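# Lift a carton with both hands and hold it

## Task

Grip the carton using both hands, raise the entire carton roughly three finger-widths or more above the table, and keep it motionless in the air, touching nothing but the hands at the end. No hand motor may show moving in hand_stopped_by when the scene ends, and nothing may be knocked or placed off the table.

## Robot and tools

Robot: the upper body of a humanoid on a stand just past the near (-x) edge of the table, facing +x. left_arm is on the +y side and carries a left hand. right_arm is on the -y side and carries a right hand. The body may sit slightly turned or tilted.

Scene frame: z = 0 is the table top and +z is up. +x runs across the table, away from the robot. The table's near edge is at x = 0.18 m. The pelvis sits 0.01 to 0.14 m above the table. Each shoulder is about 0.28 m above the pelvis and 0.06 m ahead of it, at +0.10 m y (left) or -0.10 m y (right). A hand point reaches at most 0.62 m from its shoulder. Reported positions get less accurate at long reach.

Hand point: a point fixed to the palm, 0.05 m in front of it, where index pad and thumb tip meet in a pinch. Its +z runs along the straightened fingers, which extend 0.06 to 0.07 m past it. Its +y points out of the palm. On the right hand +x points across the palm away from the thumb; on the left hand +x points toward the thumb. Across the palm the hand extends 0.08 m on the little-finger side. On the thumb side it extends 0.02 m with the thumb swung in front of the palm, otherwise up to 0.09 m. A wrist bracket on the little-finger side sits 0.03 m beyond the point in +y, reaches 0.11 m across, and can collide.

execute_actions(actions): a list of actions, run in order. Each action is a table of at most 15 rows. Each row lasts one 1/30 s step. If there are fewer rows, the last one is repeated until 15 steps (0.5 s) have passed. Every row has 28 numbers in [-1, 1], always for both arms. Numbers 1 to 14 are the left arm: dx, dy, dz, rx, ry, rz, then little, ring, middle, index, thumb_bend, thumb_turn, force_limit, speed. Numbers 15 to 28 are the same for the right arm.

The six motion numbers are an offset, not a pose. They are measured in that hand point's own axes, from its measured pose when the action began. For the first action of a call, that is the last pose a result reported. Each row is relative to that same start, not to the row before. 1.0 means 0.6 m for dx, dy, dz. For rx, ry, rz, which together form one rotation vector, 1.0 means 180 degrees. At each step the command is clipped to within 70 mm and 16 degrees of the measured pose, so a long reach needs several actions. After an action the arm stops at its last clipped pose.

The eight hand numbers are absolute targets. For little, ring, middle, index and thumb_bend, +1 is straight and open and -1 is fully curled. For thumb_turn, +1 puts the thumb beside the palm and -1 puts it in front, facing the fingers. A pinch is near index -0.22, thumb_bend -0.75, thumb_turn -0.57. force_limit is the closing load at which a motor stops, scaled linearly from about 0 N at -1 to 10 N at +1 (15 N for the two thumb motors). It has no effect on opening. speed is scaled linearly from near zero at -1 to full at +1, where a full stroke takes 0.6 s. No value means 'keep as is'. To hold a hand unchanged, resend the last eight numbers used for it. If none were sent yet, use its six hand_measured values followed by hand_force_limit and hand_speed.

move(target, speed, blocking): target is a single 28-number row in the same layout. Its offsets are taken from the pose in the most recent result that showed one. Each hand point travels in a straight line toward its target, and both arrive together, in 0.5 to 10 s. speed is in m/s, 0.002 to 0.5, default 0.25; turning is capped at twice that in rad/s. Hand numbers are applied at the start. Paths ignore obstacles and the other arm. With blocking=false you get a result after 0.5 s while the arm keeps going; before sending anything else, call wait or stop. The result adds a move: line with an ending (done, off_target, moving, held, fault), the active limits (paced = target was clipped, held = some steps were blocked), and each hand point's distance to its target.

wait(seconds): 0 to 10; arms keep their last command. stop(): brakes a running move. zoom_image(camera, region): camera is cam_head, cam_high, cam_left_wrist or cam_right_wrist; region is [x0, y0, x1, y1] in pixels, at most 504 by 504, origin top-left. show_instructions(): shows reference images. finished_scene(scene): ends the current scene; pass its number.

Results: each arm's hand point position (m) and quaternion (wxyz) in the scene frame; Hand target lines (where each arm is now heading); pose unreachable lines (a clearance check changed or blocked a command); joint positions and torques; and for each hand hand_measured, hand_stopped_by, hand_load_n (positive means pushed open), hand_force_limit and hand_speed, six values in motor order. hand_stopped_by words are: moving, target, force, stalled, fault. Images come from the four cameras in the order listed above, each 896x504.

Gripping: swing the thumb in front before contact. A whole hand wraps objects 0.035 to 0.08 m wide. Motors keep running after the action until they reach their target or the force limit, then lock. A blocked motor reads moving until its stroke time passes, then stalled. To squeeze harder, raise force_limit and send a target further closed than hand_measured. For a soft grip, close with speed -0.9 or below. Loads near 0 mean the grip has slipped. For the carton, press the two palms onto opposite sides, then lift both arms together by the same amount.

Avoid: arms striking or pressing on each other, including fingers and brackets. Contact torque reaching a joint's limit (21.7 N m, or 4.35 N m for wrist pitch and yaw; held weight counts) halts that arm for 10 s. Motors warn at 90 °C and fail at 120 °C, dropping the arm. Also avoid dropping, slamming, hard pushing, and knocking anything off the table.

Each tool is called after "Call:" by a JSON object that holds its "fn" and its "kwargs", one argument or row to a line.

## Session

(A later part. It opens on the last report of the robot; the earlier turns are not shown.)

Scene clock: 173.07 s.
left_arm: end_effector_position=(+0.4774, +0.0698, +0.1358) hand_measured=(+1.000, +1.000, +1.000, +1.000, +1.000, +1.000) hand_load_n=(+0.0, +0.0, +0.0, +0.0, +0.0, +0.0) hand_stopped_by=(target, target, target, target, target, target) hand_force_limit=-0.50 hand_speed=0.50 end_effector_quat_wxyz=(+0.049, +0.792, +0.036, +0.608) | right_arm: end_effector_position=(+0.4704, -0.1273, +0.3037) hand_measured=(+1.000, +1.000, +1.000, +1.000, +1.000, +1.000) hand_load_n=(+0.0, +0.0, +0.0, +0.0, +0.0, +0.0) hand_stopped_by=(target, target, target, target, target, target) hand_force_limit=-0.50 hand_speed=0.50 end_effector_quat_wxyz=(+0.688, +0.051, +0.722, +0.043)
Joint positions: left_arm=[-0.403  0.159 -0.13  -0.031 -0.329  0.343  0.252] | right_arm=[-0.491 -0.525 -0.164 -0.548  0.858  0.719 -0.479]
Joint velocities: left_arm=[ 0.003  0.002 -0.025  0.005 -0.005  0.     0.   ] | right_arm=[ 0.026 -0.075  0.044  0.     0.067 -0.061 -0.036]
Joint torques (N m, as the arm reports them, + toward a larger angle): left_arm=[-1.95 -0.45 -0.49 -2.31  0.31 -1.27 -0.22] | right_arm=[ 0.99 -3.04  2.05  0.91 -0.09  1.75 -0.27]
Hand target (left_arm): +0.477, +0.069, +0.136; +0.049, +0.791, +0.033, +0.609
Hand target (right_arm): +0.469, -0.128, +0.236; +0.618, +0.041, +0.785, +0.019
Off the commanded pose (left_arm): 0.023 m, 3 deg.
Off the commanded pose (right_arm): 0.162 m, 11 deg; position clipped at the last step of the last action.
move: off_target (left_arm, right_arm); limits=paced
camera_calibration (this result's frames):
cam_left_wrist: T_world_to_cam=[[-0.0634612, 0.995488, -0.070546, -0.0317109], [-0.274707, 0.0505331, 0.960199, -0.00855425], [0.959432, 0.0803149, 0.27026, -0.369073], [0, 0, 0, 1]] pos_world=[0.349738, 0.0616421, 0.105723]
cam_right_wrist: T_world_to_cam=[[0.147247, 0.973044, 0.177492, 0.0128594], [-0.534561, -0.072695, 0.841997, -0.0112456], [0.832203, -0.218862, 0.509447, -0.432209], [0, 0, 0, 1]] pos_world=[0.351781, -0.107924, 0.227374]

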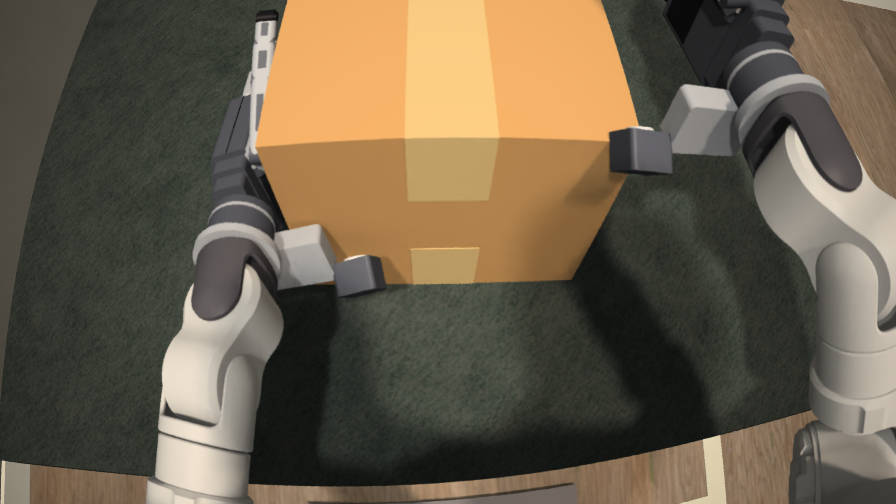

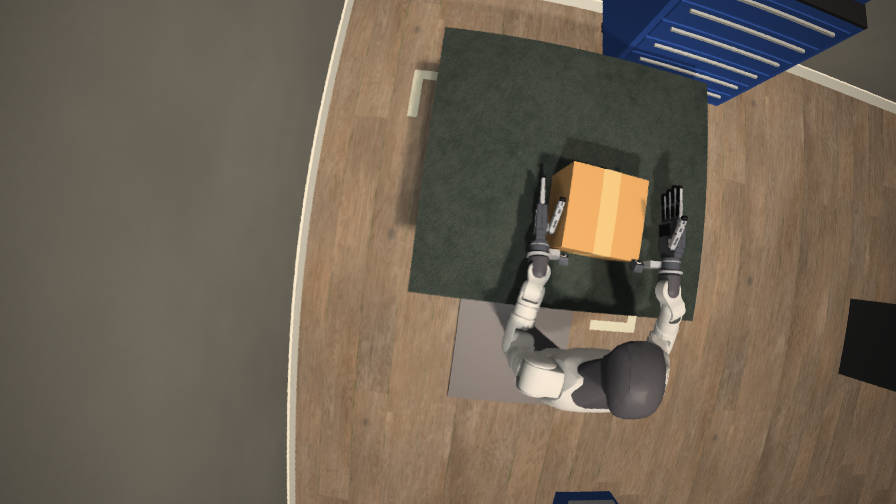

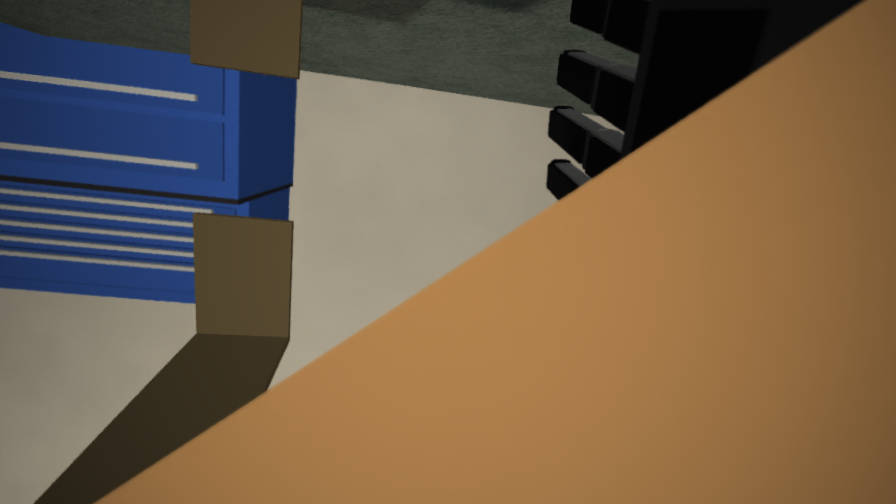

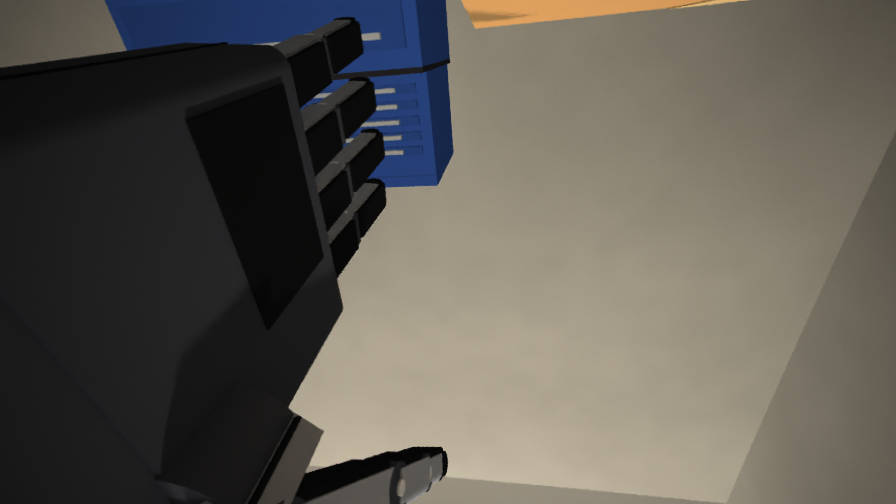

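Call:
{"fn": "move", "kwargs": {
  "target": [0,0,0,0,0,0,1,1,1,1,1,1,-0.5,0.5,-0.02,0,-0.06,0,0.05,0,1,1,1,1,1,1,-0.5,0.5],
  "speed": 0.1
}}

Call:
{"fn": "move", "kwargs": {
  "target": [0,0,0,0,0,0,1,1,1,1,1,1,-0.5,0.5,0.28,0,0.09,0,0,0,1,1,1,1,1,1,-0.5,0.5],
  "speed": 0.15
}}

Scene clock: 177.97 s.
left_arm: end_effector_position=(+0.4774, +0.0698, +0.1357) hand_measured=(+1.000, +1.000, +1.000, +1.000, +1.000, +1.000) hand_load_n=(+0.0, +0.0, +0.0, +0.0, +0.0, +0.0) hand_stopped_by=(target, target, target, target, target, target) hand_force_limit=-0.50 hand_speed=0.50 end_effector_quat_wxyz=(+0.049, +0.792, +0.036, +0.608) | right_arm: end_effector_position=(+0.4359, -0.1263, +0.3154) hand_measured=(+1.000, +1.000, +1.000, +1.000, +1.000, +1.000) hand_load_n=(+0.0, +0.0, +0.0, +0.0, +0.0, +0.0) hand_stopped_by=(target, target, target, target, target, target) hand_force_limit=-0.50 hand_speed=0.50 end_effector_quat_wxyz=(+0.628, +0.044, +0.776, +0.046)
Joint positions: left_arm=[-0.403  0.159 -0.13  -0.031 -0.329  0.343  0.252] | right_arm=[-0.571 -0.596 -0.429 -0.727  1.47   1.153 -0.898]
Joint velocities: left_arm=[-0.005  0.005  0.002 -0.006  0.014  0.     0.   ] | right_arm=[-0.011  0.003 -0.017  0.005  0.026  0.005 -0.028]
Joint torques (N m, as the arm reports them, + toward a larger angle): left_arm=[-1.83 -0.1   0.83 -2.94 -0.38 -1.15 -0.14] | right_arm=[-3.21 -4.53 -3.02 -1.15  0.87 -1.1   0.  ]
Hand target (left_arm): +0.477, +0.070, +0.136; +0.049, +0.792, +0.036, +0.608
Hand target (right_arm): +0.436, -0.127, +0.316; +0.627, +0.044, +0.776, +0.046
Off the commanded pose (left_arm): 0.000 m, 0 deg.
Off the commanded pose (right_arm): 0.003 m, 1 deg.
move: done
camera_calibration (this result's frames):
cam_left_wrist: T_world_to_cam=[[-0.0634071, 0.995493, -0.0705171, -0.0317208], [-0.274626, 0.0505266, 0.960223, -0.00856513], [0.959458, 0.0802508, 0.270184, -0.369053], [0, 0, 0, 1]] pos_world=[0.349728, 0.0616275, 0.1057]
cam_right_wrist: T_world_to_cam=[[0.149916, 0.977417, 0.148932, 0.0233236], [-0.391369, -0.0796643, 0.916779, -0.1264], [0.90794, -0.195728, 0.370588, -0.395536], [0, 0, 0, 1]] pos_world=[0.306157, -0.110284, 0.258988]

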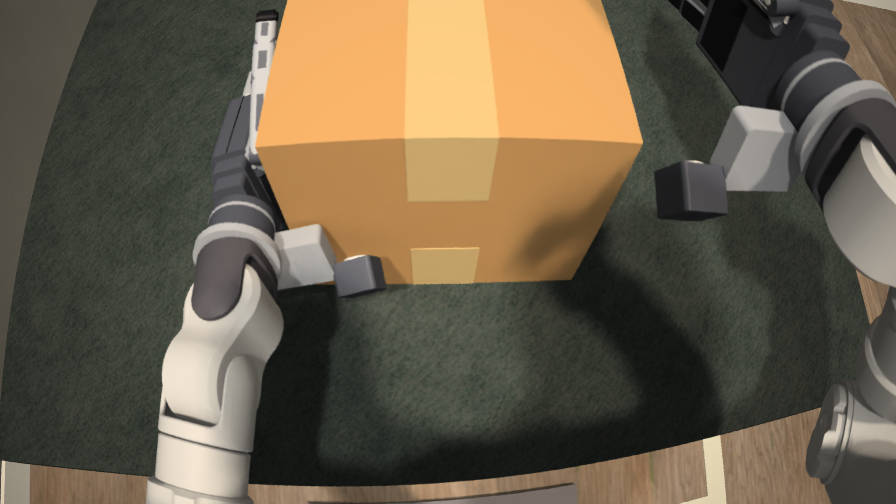

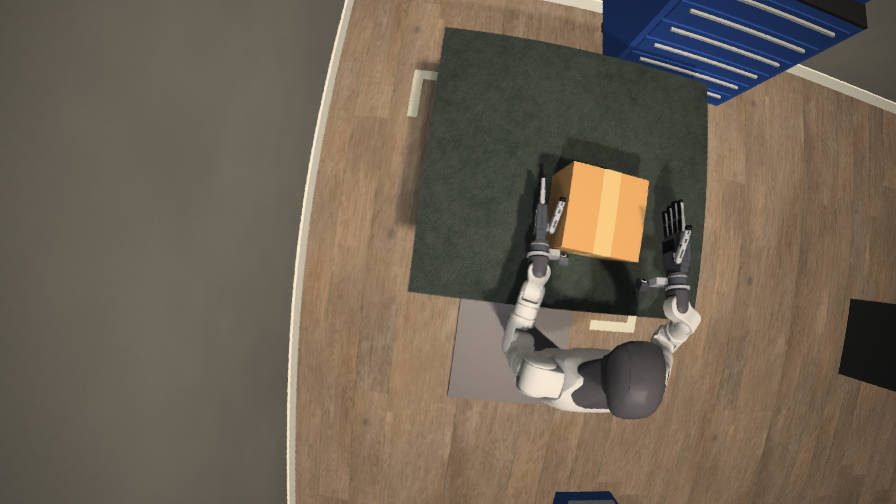

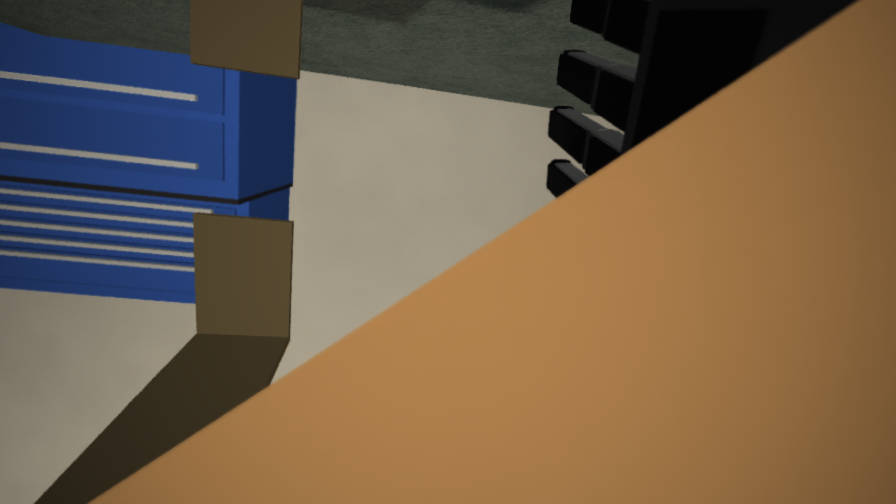

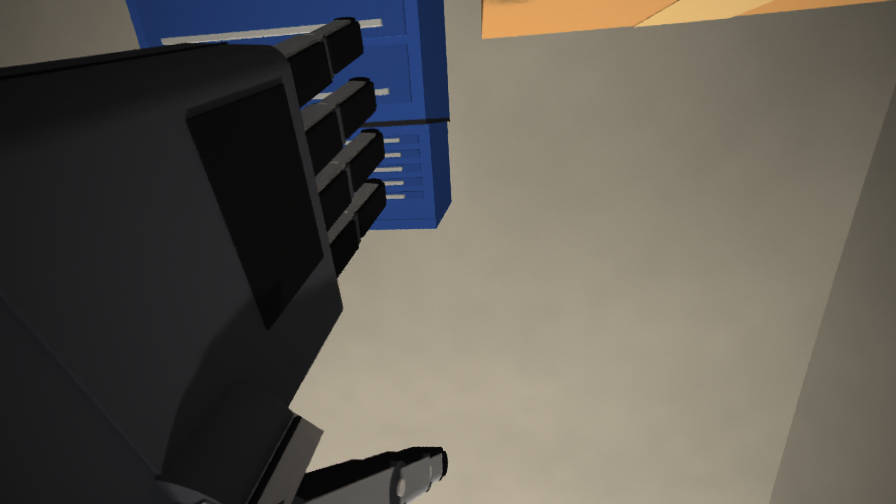

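Scene clock: 179.70 s.
left_arm: end_effector_position=(+0.4774, +0.0698, +0.1357) hand_measured=(+1.000, +1.000, +1.000, +1.000, +1.000, +1.000) hand_load_n=(+0.0, +0.0, +0.0, +0.0, +0.0, +0.0) hand_stopped_by=(target, target, target, target, target, target) hand_force_limit=-0.50 hand_speed=0.50 end_effector_quat_wxyz=(+0.049, +0.792, +0.036, +0.608) | right_arm: end_effector_position=(+0.4522, -0.1178, +0.1441) hand_measured=(+1.000, +1.000, +1.000, +1.000, +1.000, +1.000) hand_load_n=(+0.0, +0.0, +0.0, +0.0, +0.0, +0.0) hand_stopped_by=(target, target, target, target, target, target) hand_force_limit=-0.50 hand_speed=0.50 end_effector_quat_wxyz=(+0.630, +0.056, +0.773, +0.037)
Joint positions: left_arm=[-0.403  0.159 -0.13  -0.031 -0.329  0.343  0.252] | right_arm=[-0.208 -0.314  0.079 -0.121  0.481  0.177 -0.224]
Joint velocities: left_arm=[ 0.     0.     0.005 -0.006  0.008  0.     0.   ] | right_arm=[ 0.008 -0.012 -0.005  0.008  0.     0.     0.   ]
Joint torques (N m, as the arm reports them, + toward a larger angle): left_arm=[-1.86 -0.14  0.09 -3.04  0.14 -1.1  -0.16] | right_arm=[-2.47 -2.4  -2.31 -2.52  0.39 -1.53  0.09]
Hand target (left_arm): +0.477, +0.070, +0.136; +0.049, +0.792, +0.036, +0.608
Hand target (right_arm): +0.452, -0.117, +0.144; +0.631, +0.054, +0.773, +0.037
Off the commanded pose (left_arm): 0.000 m, 0 deg.
Off the commanded pose (right_arm): 0.014 m, 2 deg.
move: off_target (right_arm)
camera_calibration (this result's frames):
cam_left_wrist: T_world_to_cam=[[-0.0634071, 0.995493, -0.070517, -0.0317209], [-0.274626, 0.0505265, 0.960223, -0.00856512], [0.959458, 0.0802508, 0.270184, -0.369053], [0, 0, 0, 1]] pos_world=[0.349728, 0.0616275, 0.1057]
cam_right_wrist: T_world_to_cam=[[0.17944, 0.971888, 0.152432, 0.0235264], [-0.39854, -0.069847, 0.914488, 0.0425269], [0.899426, -0.224846, 0.374802, -0.345359], [0, 0, 0, 1]] pos_world=[0.323352, -0.0975474, 0.0869649]

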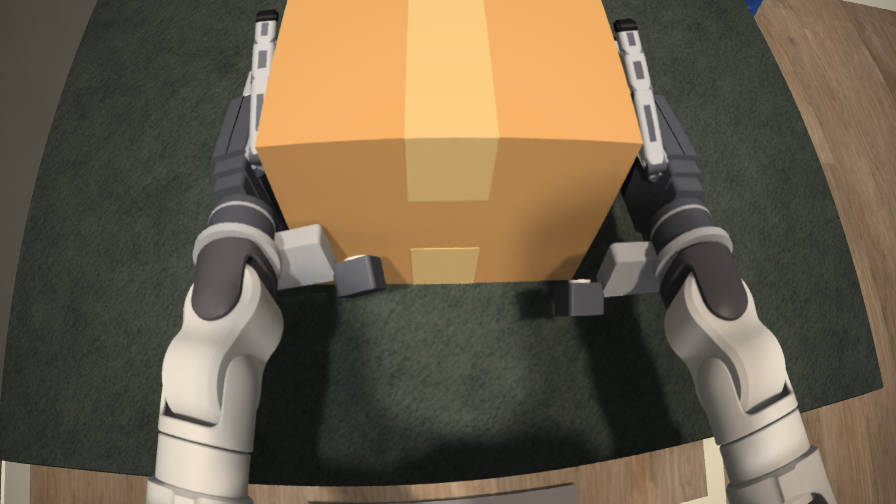

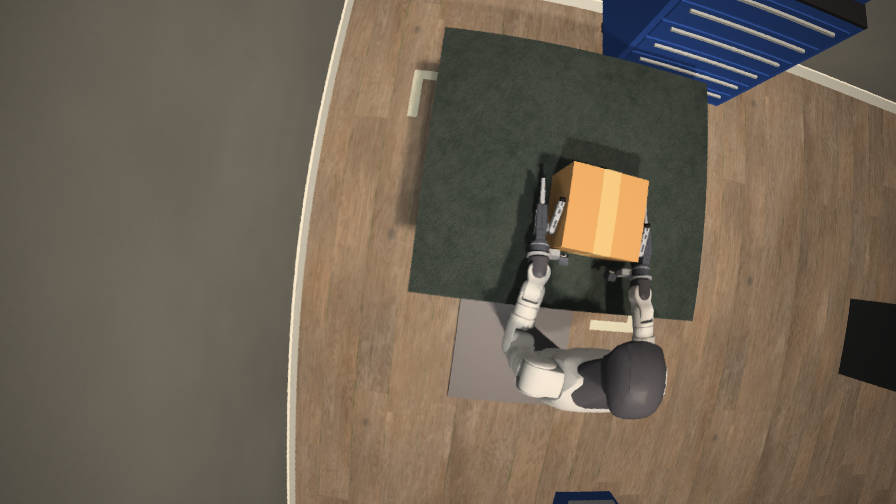

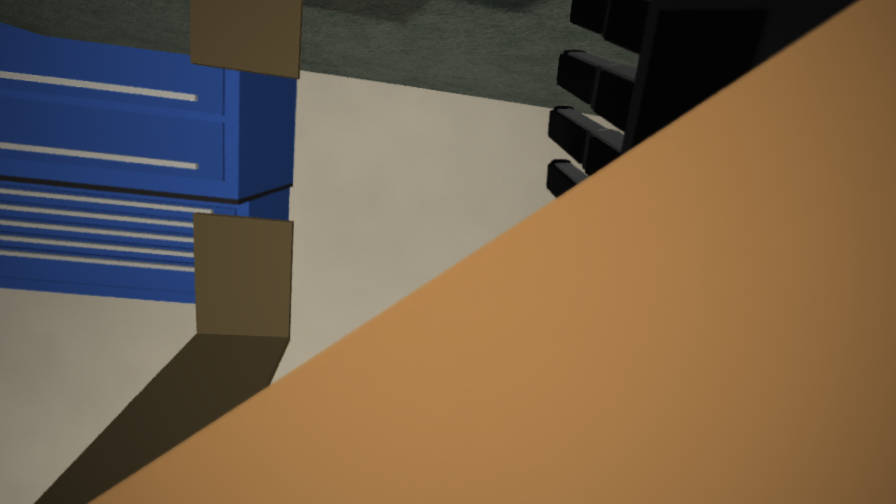

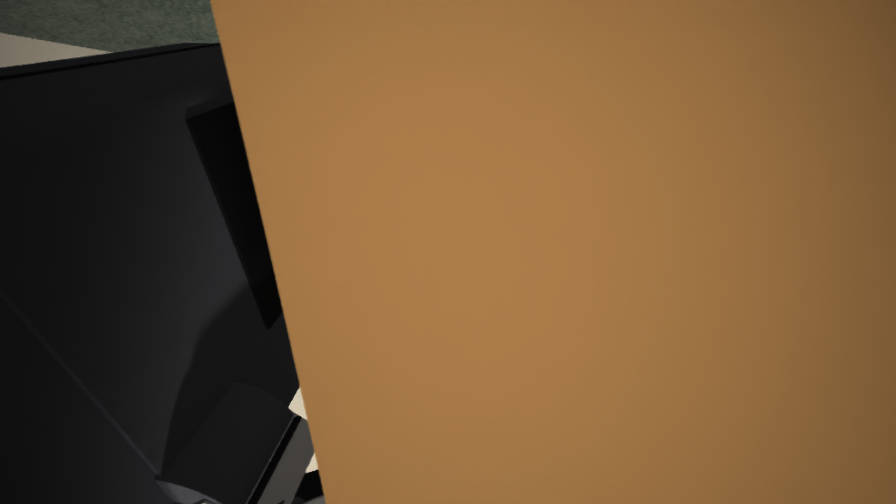

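Move right forward/down to match, then squeeze.

Call:
{"fn": "execute_actions", "kwargs": {
  "actions": [
    [[0,0,0,0,0,0,1,1,1,1,1,1,-0.5,0.5,0.005,-0.008,0.035,0,0.012,0,1,1,1,1,1,1,-0.5,0.5]],
    [[0,0.02,0,0,0,0,1,1,1,1,1,1,-0.5,0.5,0,0.03,0,0,0,0,1,1,1,1,1,1,-0.5,0.5]],
    [[0,0.05,-0.01,-0.02,0,0,1,1,1,1,1,1,-0.5,0.5,0,0.05,-0.01,-0.02,0,0,1,1,1,1,1,1,-0.5,0.5]],
    [[0,0.09,-0.02,-0.04,0,0,1,1,1,1,1,1,-0.5,0.5,0,0.09,-0.02,-0.04,0,0,1,1,1,1,1,1,-0.5,0.5]]
  ]
}}

Scene clock: 184.77 s.
left_arm: end_effector_position=(+0.4739, +0.0630, +0.1355) hand_measured=(+1.000, +1.000, +1.000, +1.000, +1.000, +1.000) hand_load_n=(+0.0, +0.0, +0.0, +0.0, +0.0, +1.0) hand_stopped_by=(target, target, target, target, target, target) hand_force_limit=-0.50 hand_speed=0.50 end_effector_quat_wxyz=(+0.030, +0.792, +0.050, +0.608) | right_arm: end_effector_position=(+0.4701, -0.1130, +0.1356) hand_measured=(+1.000, +1.000, +1.000, +1.000, +0.998, +1.000) hand_load_n=(+0.0, +0.0, +0.0, +0.0, -4.5, +1.5) hand_stopped_by=(target, target, target, target, target, target) hand_force_limit=-0.50 hand_speed=0.50 end_effector_quat_wxyz=(+0.609, +0.093, +0.788, +0.015)
Joint positions: left_arm=[-0.388  0.127 -0.184 -0.061 -0.312  0.344  0.357] | right_arm=[-0.301 -0.29   0.142 -0.077  0.52   0.229 -0.395]
Joint velocities: left_arm=[ 0.008  0.011 -0.02  -0.003  0.    -0.005  0.011] | right_arm=[ 0.008 -0.063  0.066  0.017  0.069 -0.038 -0.053]
Joint torques (N m, as the arm reports them, + toward a larger angle): left_arm=[-3.44 -4.04 -6.77 -3.32  0.03 -0.43 -2.43] | right_arm=[-4.04  0.74  5.2  -4.39  0.28 -0.85  1.85]
Hand target (left_arm): +0.465, +0.014, +0.148; +0.087, +0.787, +0.009, +0.611
Hand target (right_arm): +0.461, -0.061, +0.145; +0.614, +0.041, +0.785, +0.074
Off the commanded pose (left_arm): 0.054 m, 8 deg.
Off the commanded pose (right_arm): 0.056 m, 9 deg.
camera_calibration (this result's frames):
cam_left_wrist: T_world_to_cam=[[-0.109528, 0.992282, -0.0581413, -0.00477431], [-0.273259, 0.0261803, 0.961584, -0.00823451], [0.955685, 0.121208, 0.268282, -0.365646], [0, 0, 0, 1]] pos_world=[0.34667, 0.0492725, 0.105737]
cam_right_wrist: T_world_to_cam=[[0.266799, 0.951657, 0.152208, -0.0263127], [-0.350582, -0.0512772, 0.935127, 0.0344112], [0.897725, -0.302853, 0.319953, -0.357747], [0, 0, 0, 1]] pos_world=[0.340243, -0.0815395, 0.0862885]

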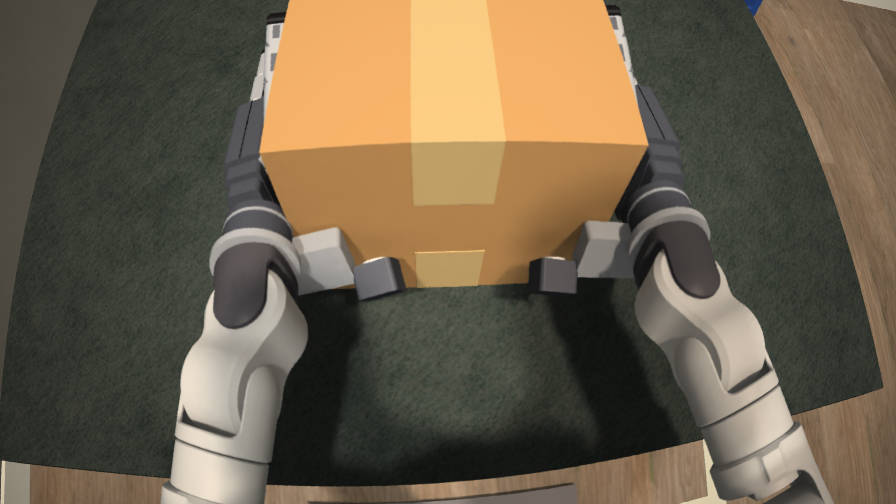

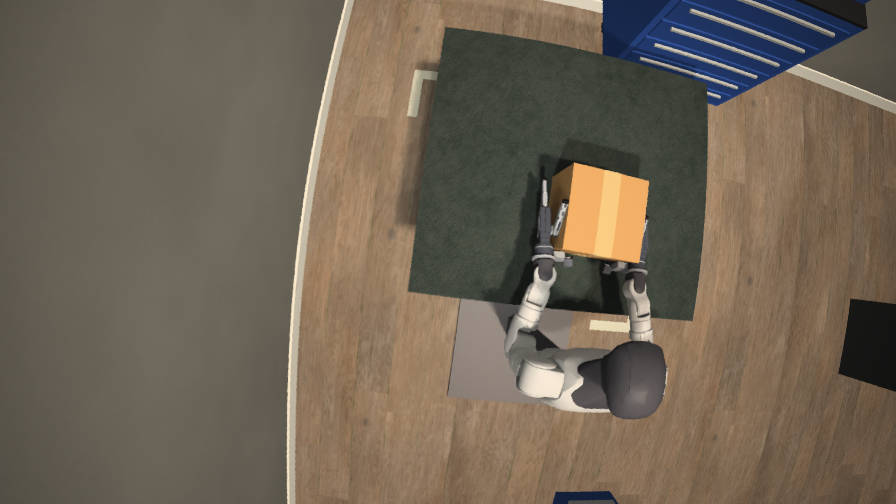

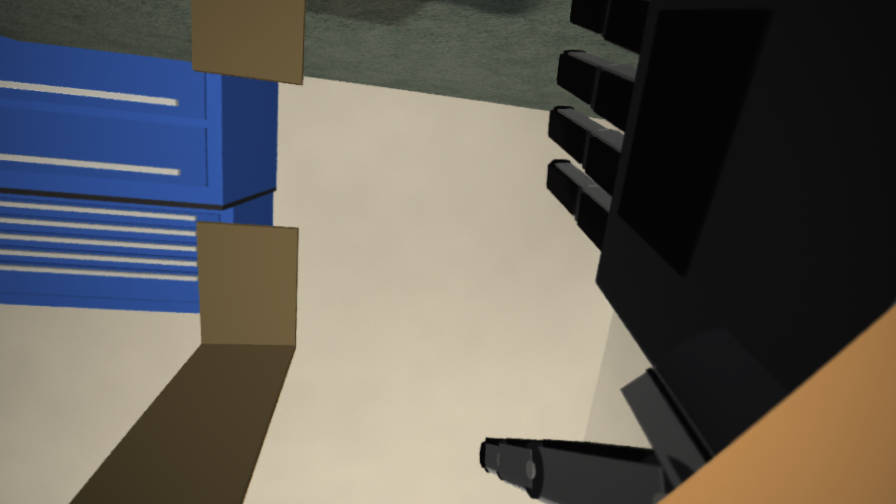

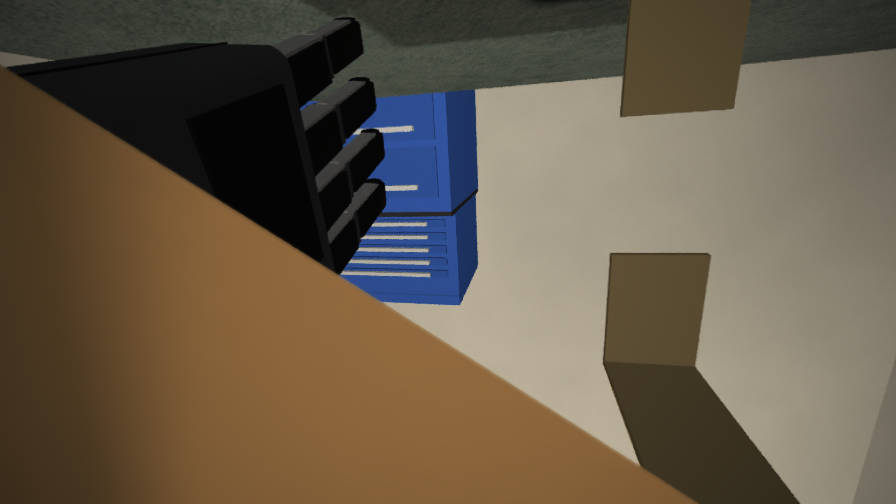

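Call:
{"fn": "execute_actions", "kwargs": {
  "actions": [
    [[0,0.095,-0.02,-0.055,0,0,0,0,0,0,1,1,-0.4,-0.7,0,0.1,-0.02,-0.07,0,0,0,0,0,0,1,1,-0.4,-0.7]],
    [[0,0.095,-0.02,-0.055,0,0,0,0,0,0,1,1,-0.4,-0.7,0,0.1,-0.02,-0.065,0,0,0,0,0,0,1,1,-0.4,-0.7]],
    [[0,0.095,-0.02,-0.055,0,0,0,0,0,0,1,1,-0.4,-0.7,0,0.1,-0.02,-0.06,0,0,0,0,0,0,1,1,-0.4,-0.7]]
  ]
}}

Scene clock: 188.93 s.
left_arm: end_effector_position=(+0.4707, +0.0608, +0.1345) hand_measured=(+0.686, +0.652, +0.604, +0.502, +1.000, +1.000) hand_load_n=(+0.0, +0.5, +3.5, +3.5, +0.0, +1.0) hand_stopped_by=(force, force, force, force, target, target) hand_force_limit=-0.40 hand_speed=-0.70 end_effector_quat_wxyz=(+0.044, +0.789, +0.033, +0.612) | right_arm: end_effector_position=(+0.4688, -0.1087, +0.1368) hand_measured=(+0.652, +0.686, +0.670, +0.586, +1.000, +1.000) hand_load_n=(+1.5, +0.0, +2.5, +4.0, +0.0, +1.0) hand_stopped_by=(force, force, force, force, target, target) hand_force_limit=-0.40 hand_speed=-0.70 end_effector_quat_wxyz=(+0.611, +0.067, +0.787, +0.054)
Joint positions: left_arm=[-0.386  0.192 -0.221 -0.041 -0.367  0.292  0.335] | right_arm=[-0.317 -0.419  0.214 -0.02   0.659  0.136 -0.331]
Joint velocities: left_arm=[ 0.002  0.023 -0.012  0.008 -0.032 -0.013  0.019] | right_arm=[-0.002 -0.044  0.064  0.003  0.051 -0.031 -0.037]
Joint torques (N m, as the arm reports them, + toward a larger angle): left_arm=[-2.94 -3.55 -6.9  -3.26 -0.35 -0.69 -3.32] | right_arm=[-4.49  1.59  4.49 -4.78  0.33 -0.88  2.18]
Hand target (left_arm): +0.458, +0.008, +0.148; +0.111, +0.781, -0.014, +0.614
Hand target (right_arm): +0.457, -0.053, +0.150; +0.613, +0.017, +0.779, +0.128
Off the commanded pose (left_arm): 0.058 m, 9 deg.
Off the commanded pose (right_arm): 0.061 m, 10 deg.
camera_calibration (this result's frames):
cam_left_wrist: T_world_to_cam=[[-0.0649321, 0.996123, -0.0593462, -0.0240325], [-0.285001, 0.0384825, 0.957754, -0.00286472], [0.956325, 0.0791027, 0.281398, -0.361574], [0, 0, 0, 1]] pos_world=[0.343405, 0.0526511, 0.103063]
cam_right_wrist: T_world_to_cam=[[0.179429, 0.966449, 0.183799, 0.00794918], [-0.354157, -0.110848, 0.928593, 0.0292036], [0.917811, -0.23171, 0.322386, -0.357681], [0, 0, 0, 1]] pos_world=[0.3372, -0.0873236, 0.0867318]

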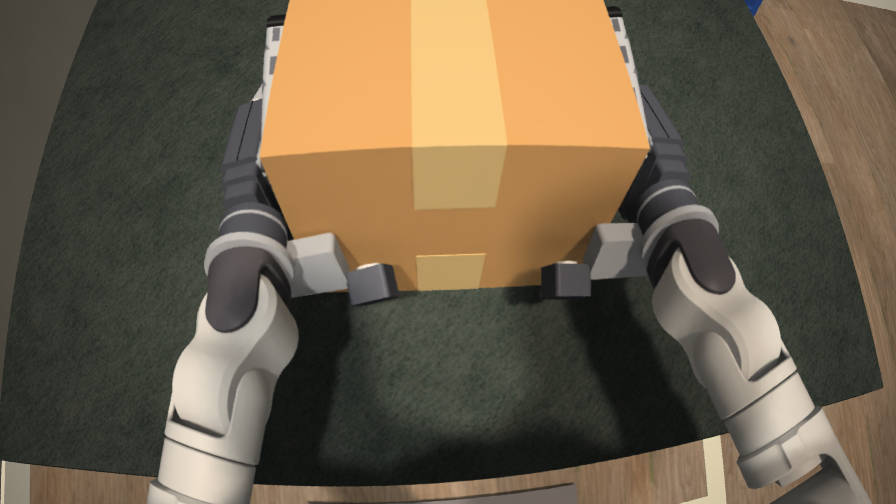

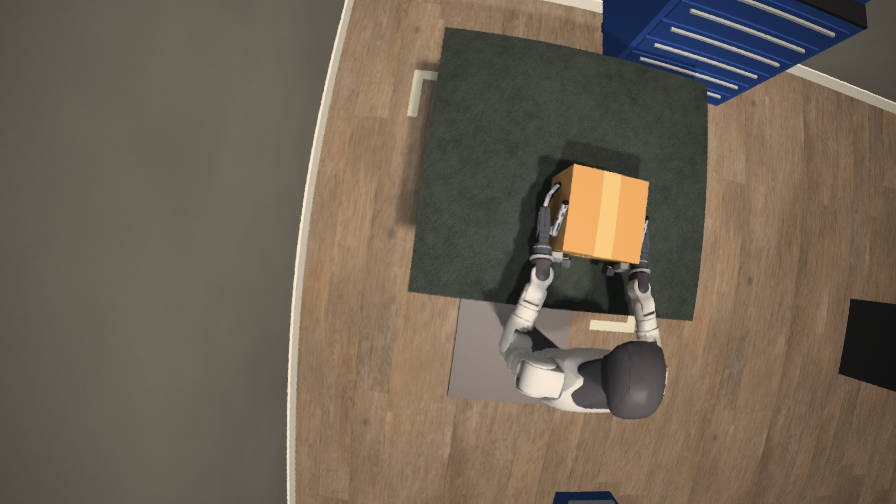

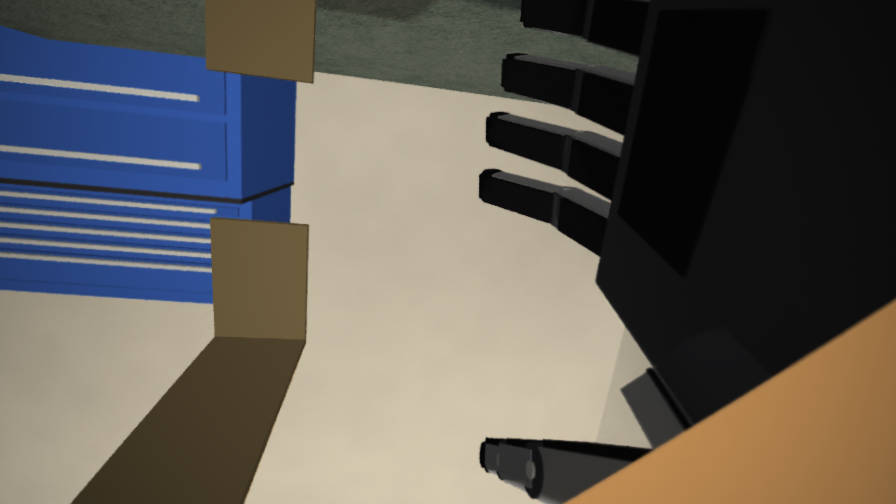

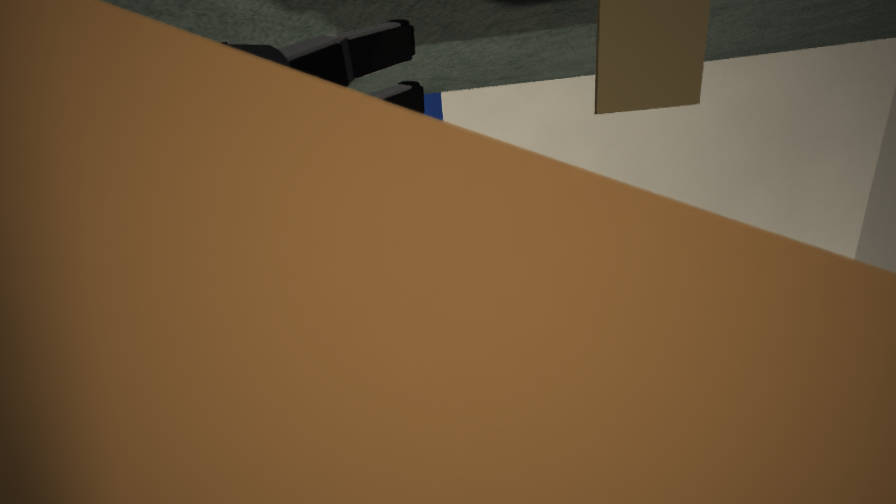

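Call:
{"fn": "execute_actions", "kwargs": {
  "actions": [
    [[0.025,0.1,-0.018,-0.048,0.012,0,0,0,0,0,1,1,-0.4,-0.7,-0.025,0.105,-0.018,-0.055,-0.012,0,0,0,0,0,1,1,-0.4,-0.7]],
    [[0.025,0.1,-0.018,-0.048,0.012,0,0,0,0,0,1,1,-0.4,-0.7,-0.025,0.105,-0.018,-0.055,-0.012,0,0,0,0,0,1,1,-0.4,-0.7]]
  ]
}}

Scene clock: 192.63 s.
left_arm: end_effector_position=(+0.4789, +0.0580, +0.1852) hand_measured=(+0.686, +0.652, +0.604, +0.502, +0.998, +1.000) hand_load_n=(+0.5, +1.0, +3.0, +2.0, -1.5, +0.5) hand_stopped_by=(force, force, force, force, target, target) hand_force_limit=-0.40 hand_speed=-0.70 end_effector_quat_wxyz=(+0.047, +0.744, +0.052, +0.665) | right_arm: end_effector_position=(+0.4795, -0.1091, +0.1874) hand_measured=(+0.654, +0.686, +0.670, +0.586, +0.998, +1.000) hand_load_n=(+7.0, +1.0, +1.5, +1.0, -3.5, +0.5) hand_stopped_by=(force, force, force, force, target, target) hand_force_limit=-0.40 hand_speed=-0.70 end_effector_quat_wxyz=(+0.657, +0.087, +0.746, +0.058)
Joint positions: left_arm=[-0.44   0.212 -0.265 -0.096 -0.397  0.228  0.431] | right_arm=[-0.38  -0.477  0.262 -0.089  0.726  0.067 -0.443]
Joint velocities: left_arm=[ 0.018  0.046 -0.069  0.023 -0.08   0.     0.045] | right_arm=[ 0.    -0.078  0.118  0.038  0.103 -0.045 -0.058]
Joint torques (N m, as the arm reports them, + toward a larger angle): left_arm=[-5.6  -4.12 -6.09 -5.03  0.06 -1.84 -3.55] | right_arm=[-6.69  1.74  2.97 -6.89  0.38 -2.26  2.64]
Hand target (left_arm): +0.465, +0.007, +0.187; +0.100, +0.746, -0.003, +0.658
Hand target (right_arm): +0.464, -0.051, +0.190; +0.651, +0.025, +0.748, +0.127
Off the commanded pose (left_arm): 0.056 m, 9 deg.
Off the commanded pose (right_arm): 0.061 m, 10 deg.
camera_calibration (this result's frames):
cam_left_wrist: T_world_to_cam=[[-0.0893631, 0.991066, -0.099008, 0.00157904], [-0.414115, 0.0534349, 0.908655, 0.0211807], [0.905827, 0.122201, 0.40564, -0.384817], [0, 0, 0, 1]] pos_world=[0.35749, 0.0443282, 0.137008]
cam_right_wrist: T_world_to_cam=[[0.189748, 0.953433, 0.234439, -0.0187235], [-0.46923, -0.121684, 0.874652, 0.0500194], [0.862449, -0.275969, 0.42429, -0.381305], [0, 0, 0, 1]] pos_world=[0.355879, -0.0812902, 0.122424]

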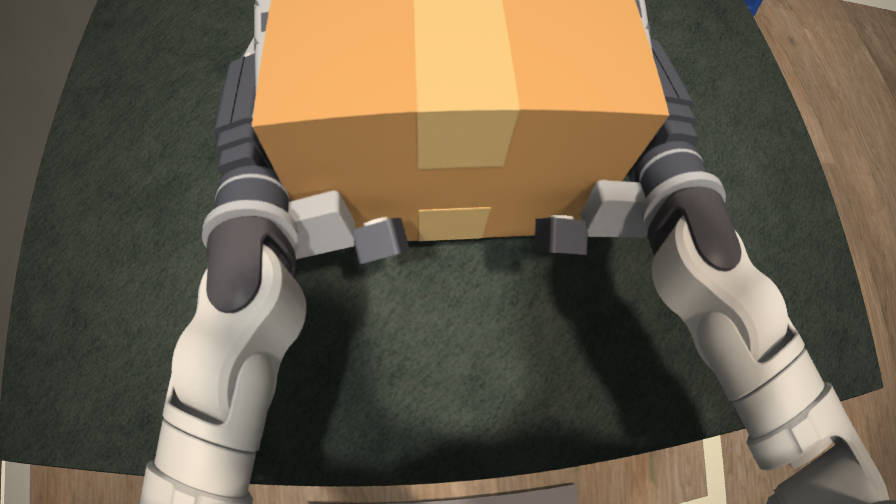

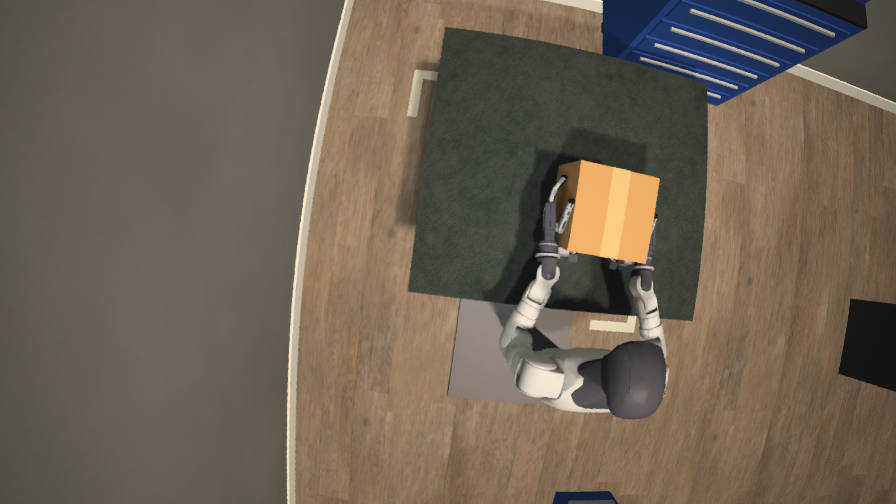

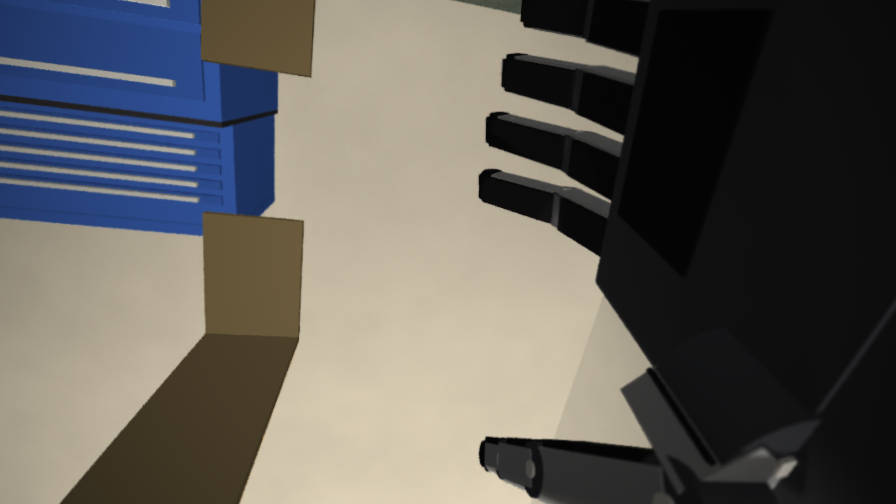

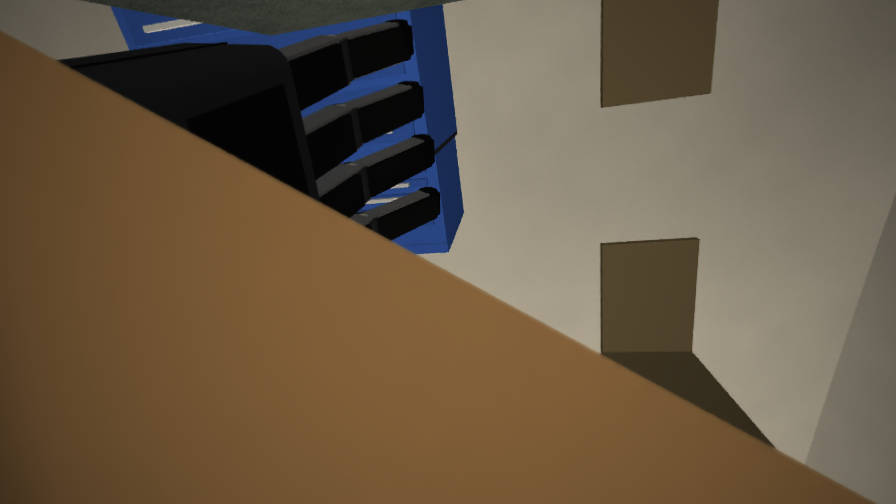

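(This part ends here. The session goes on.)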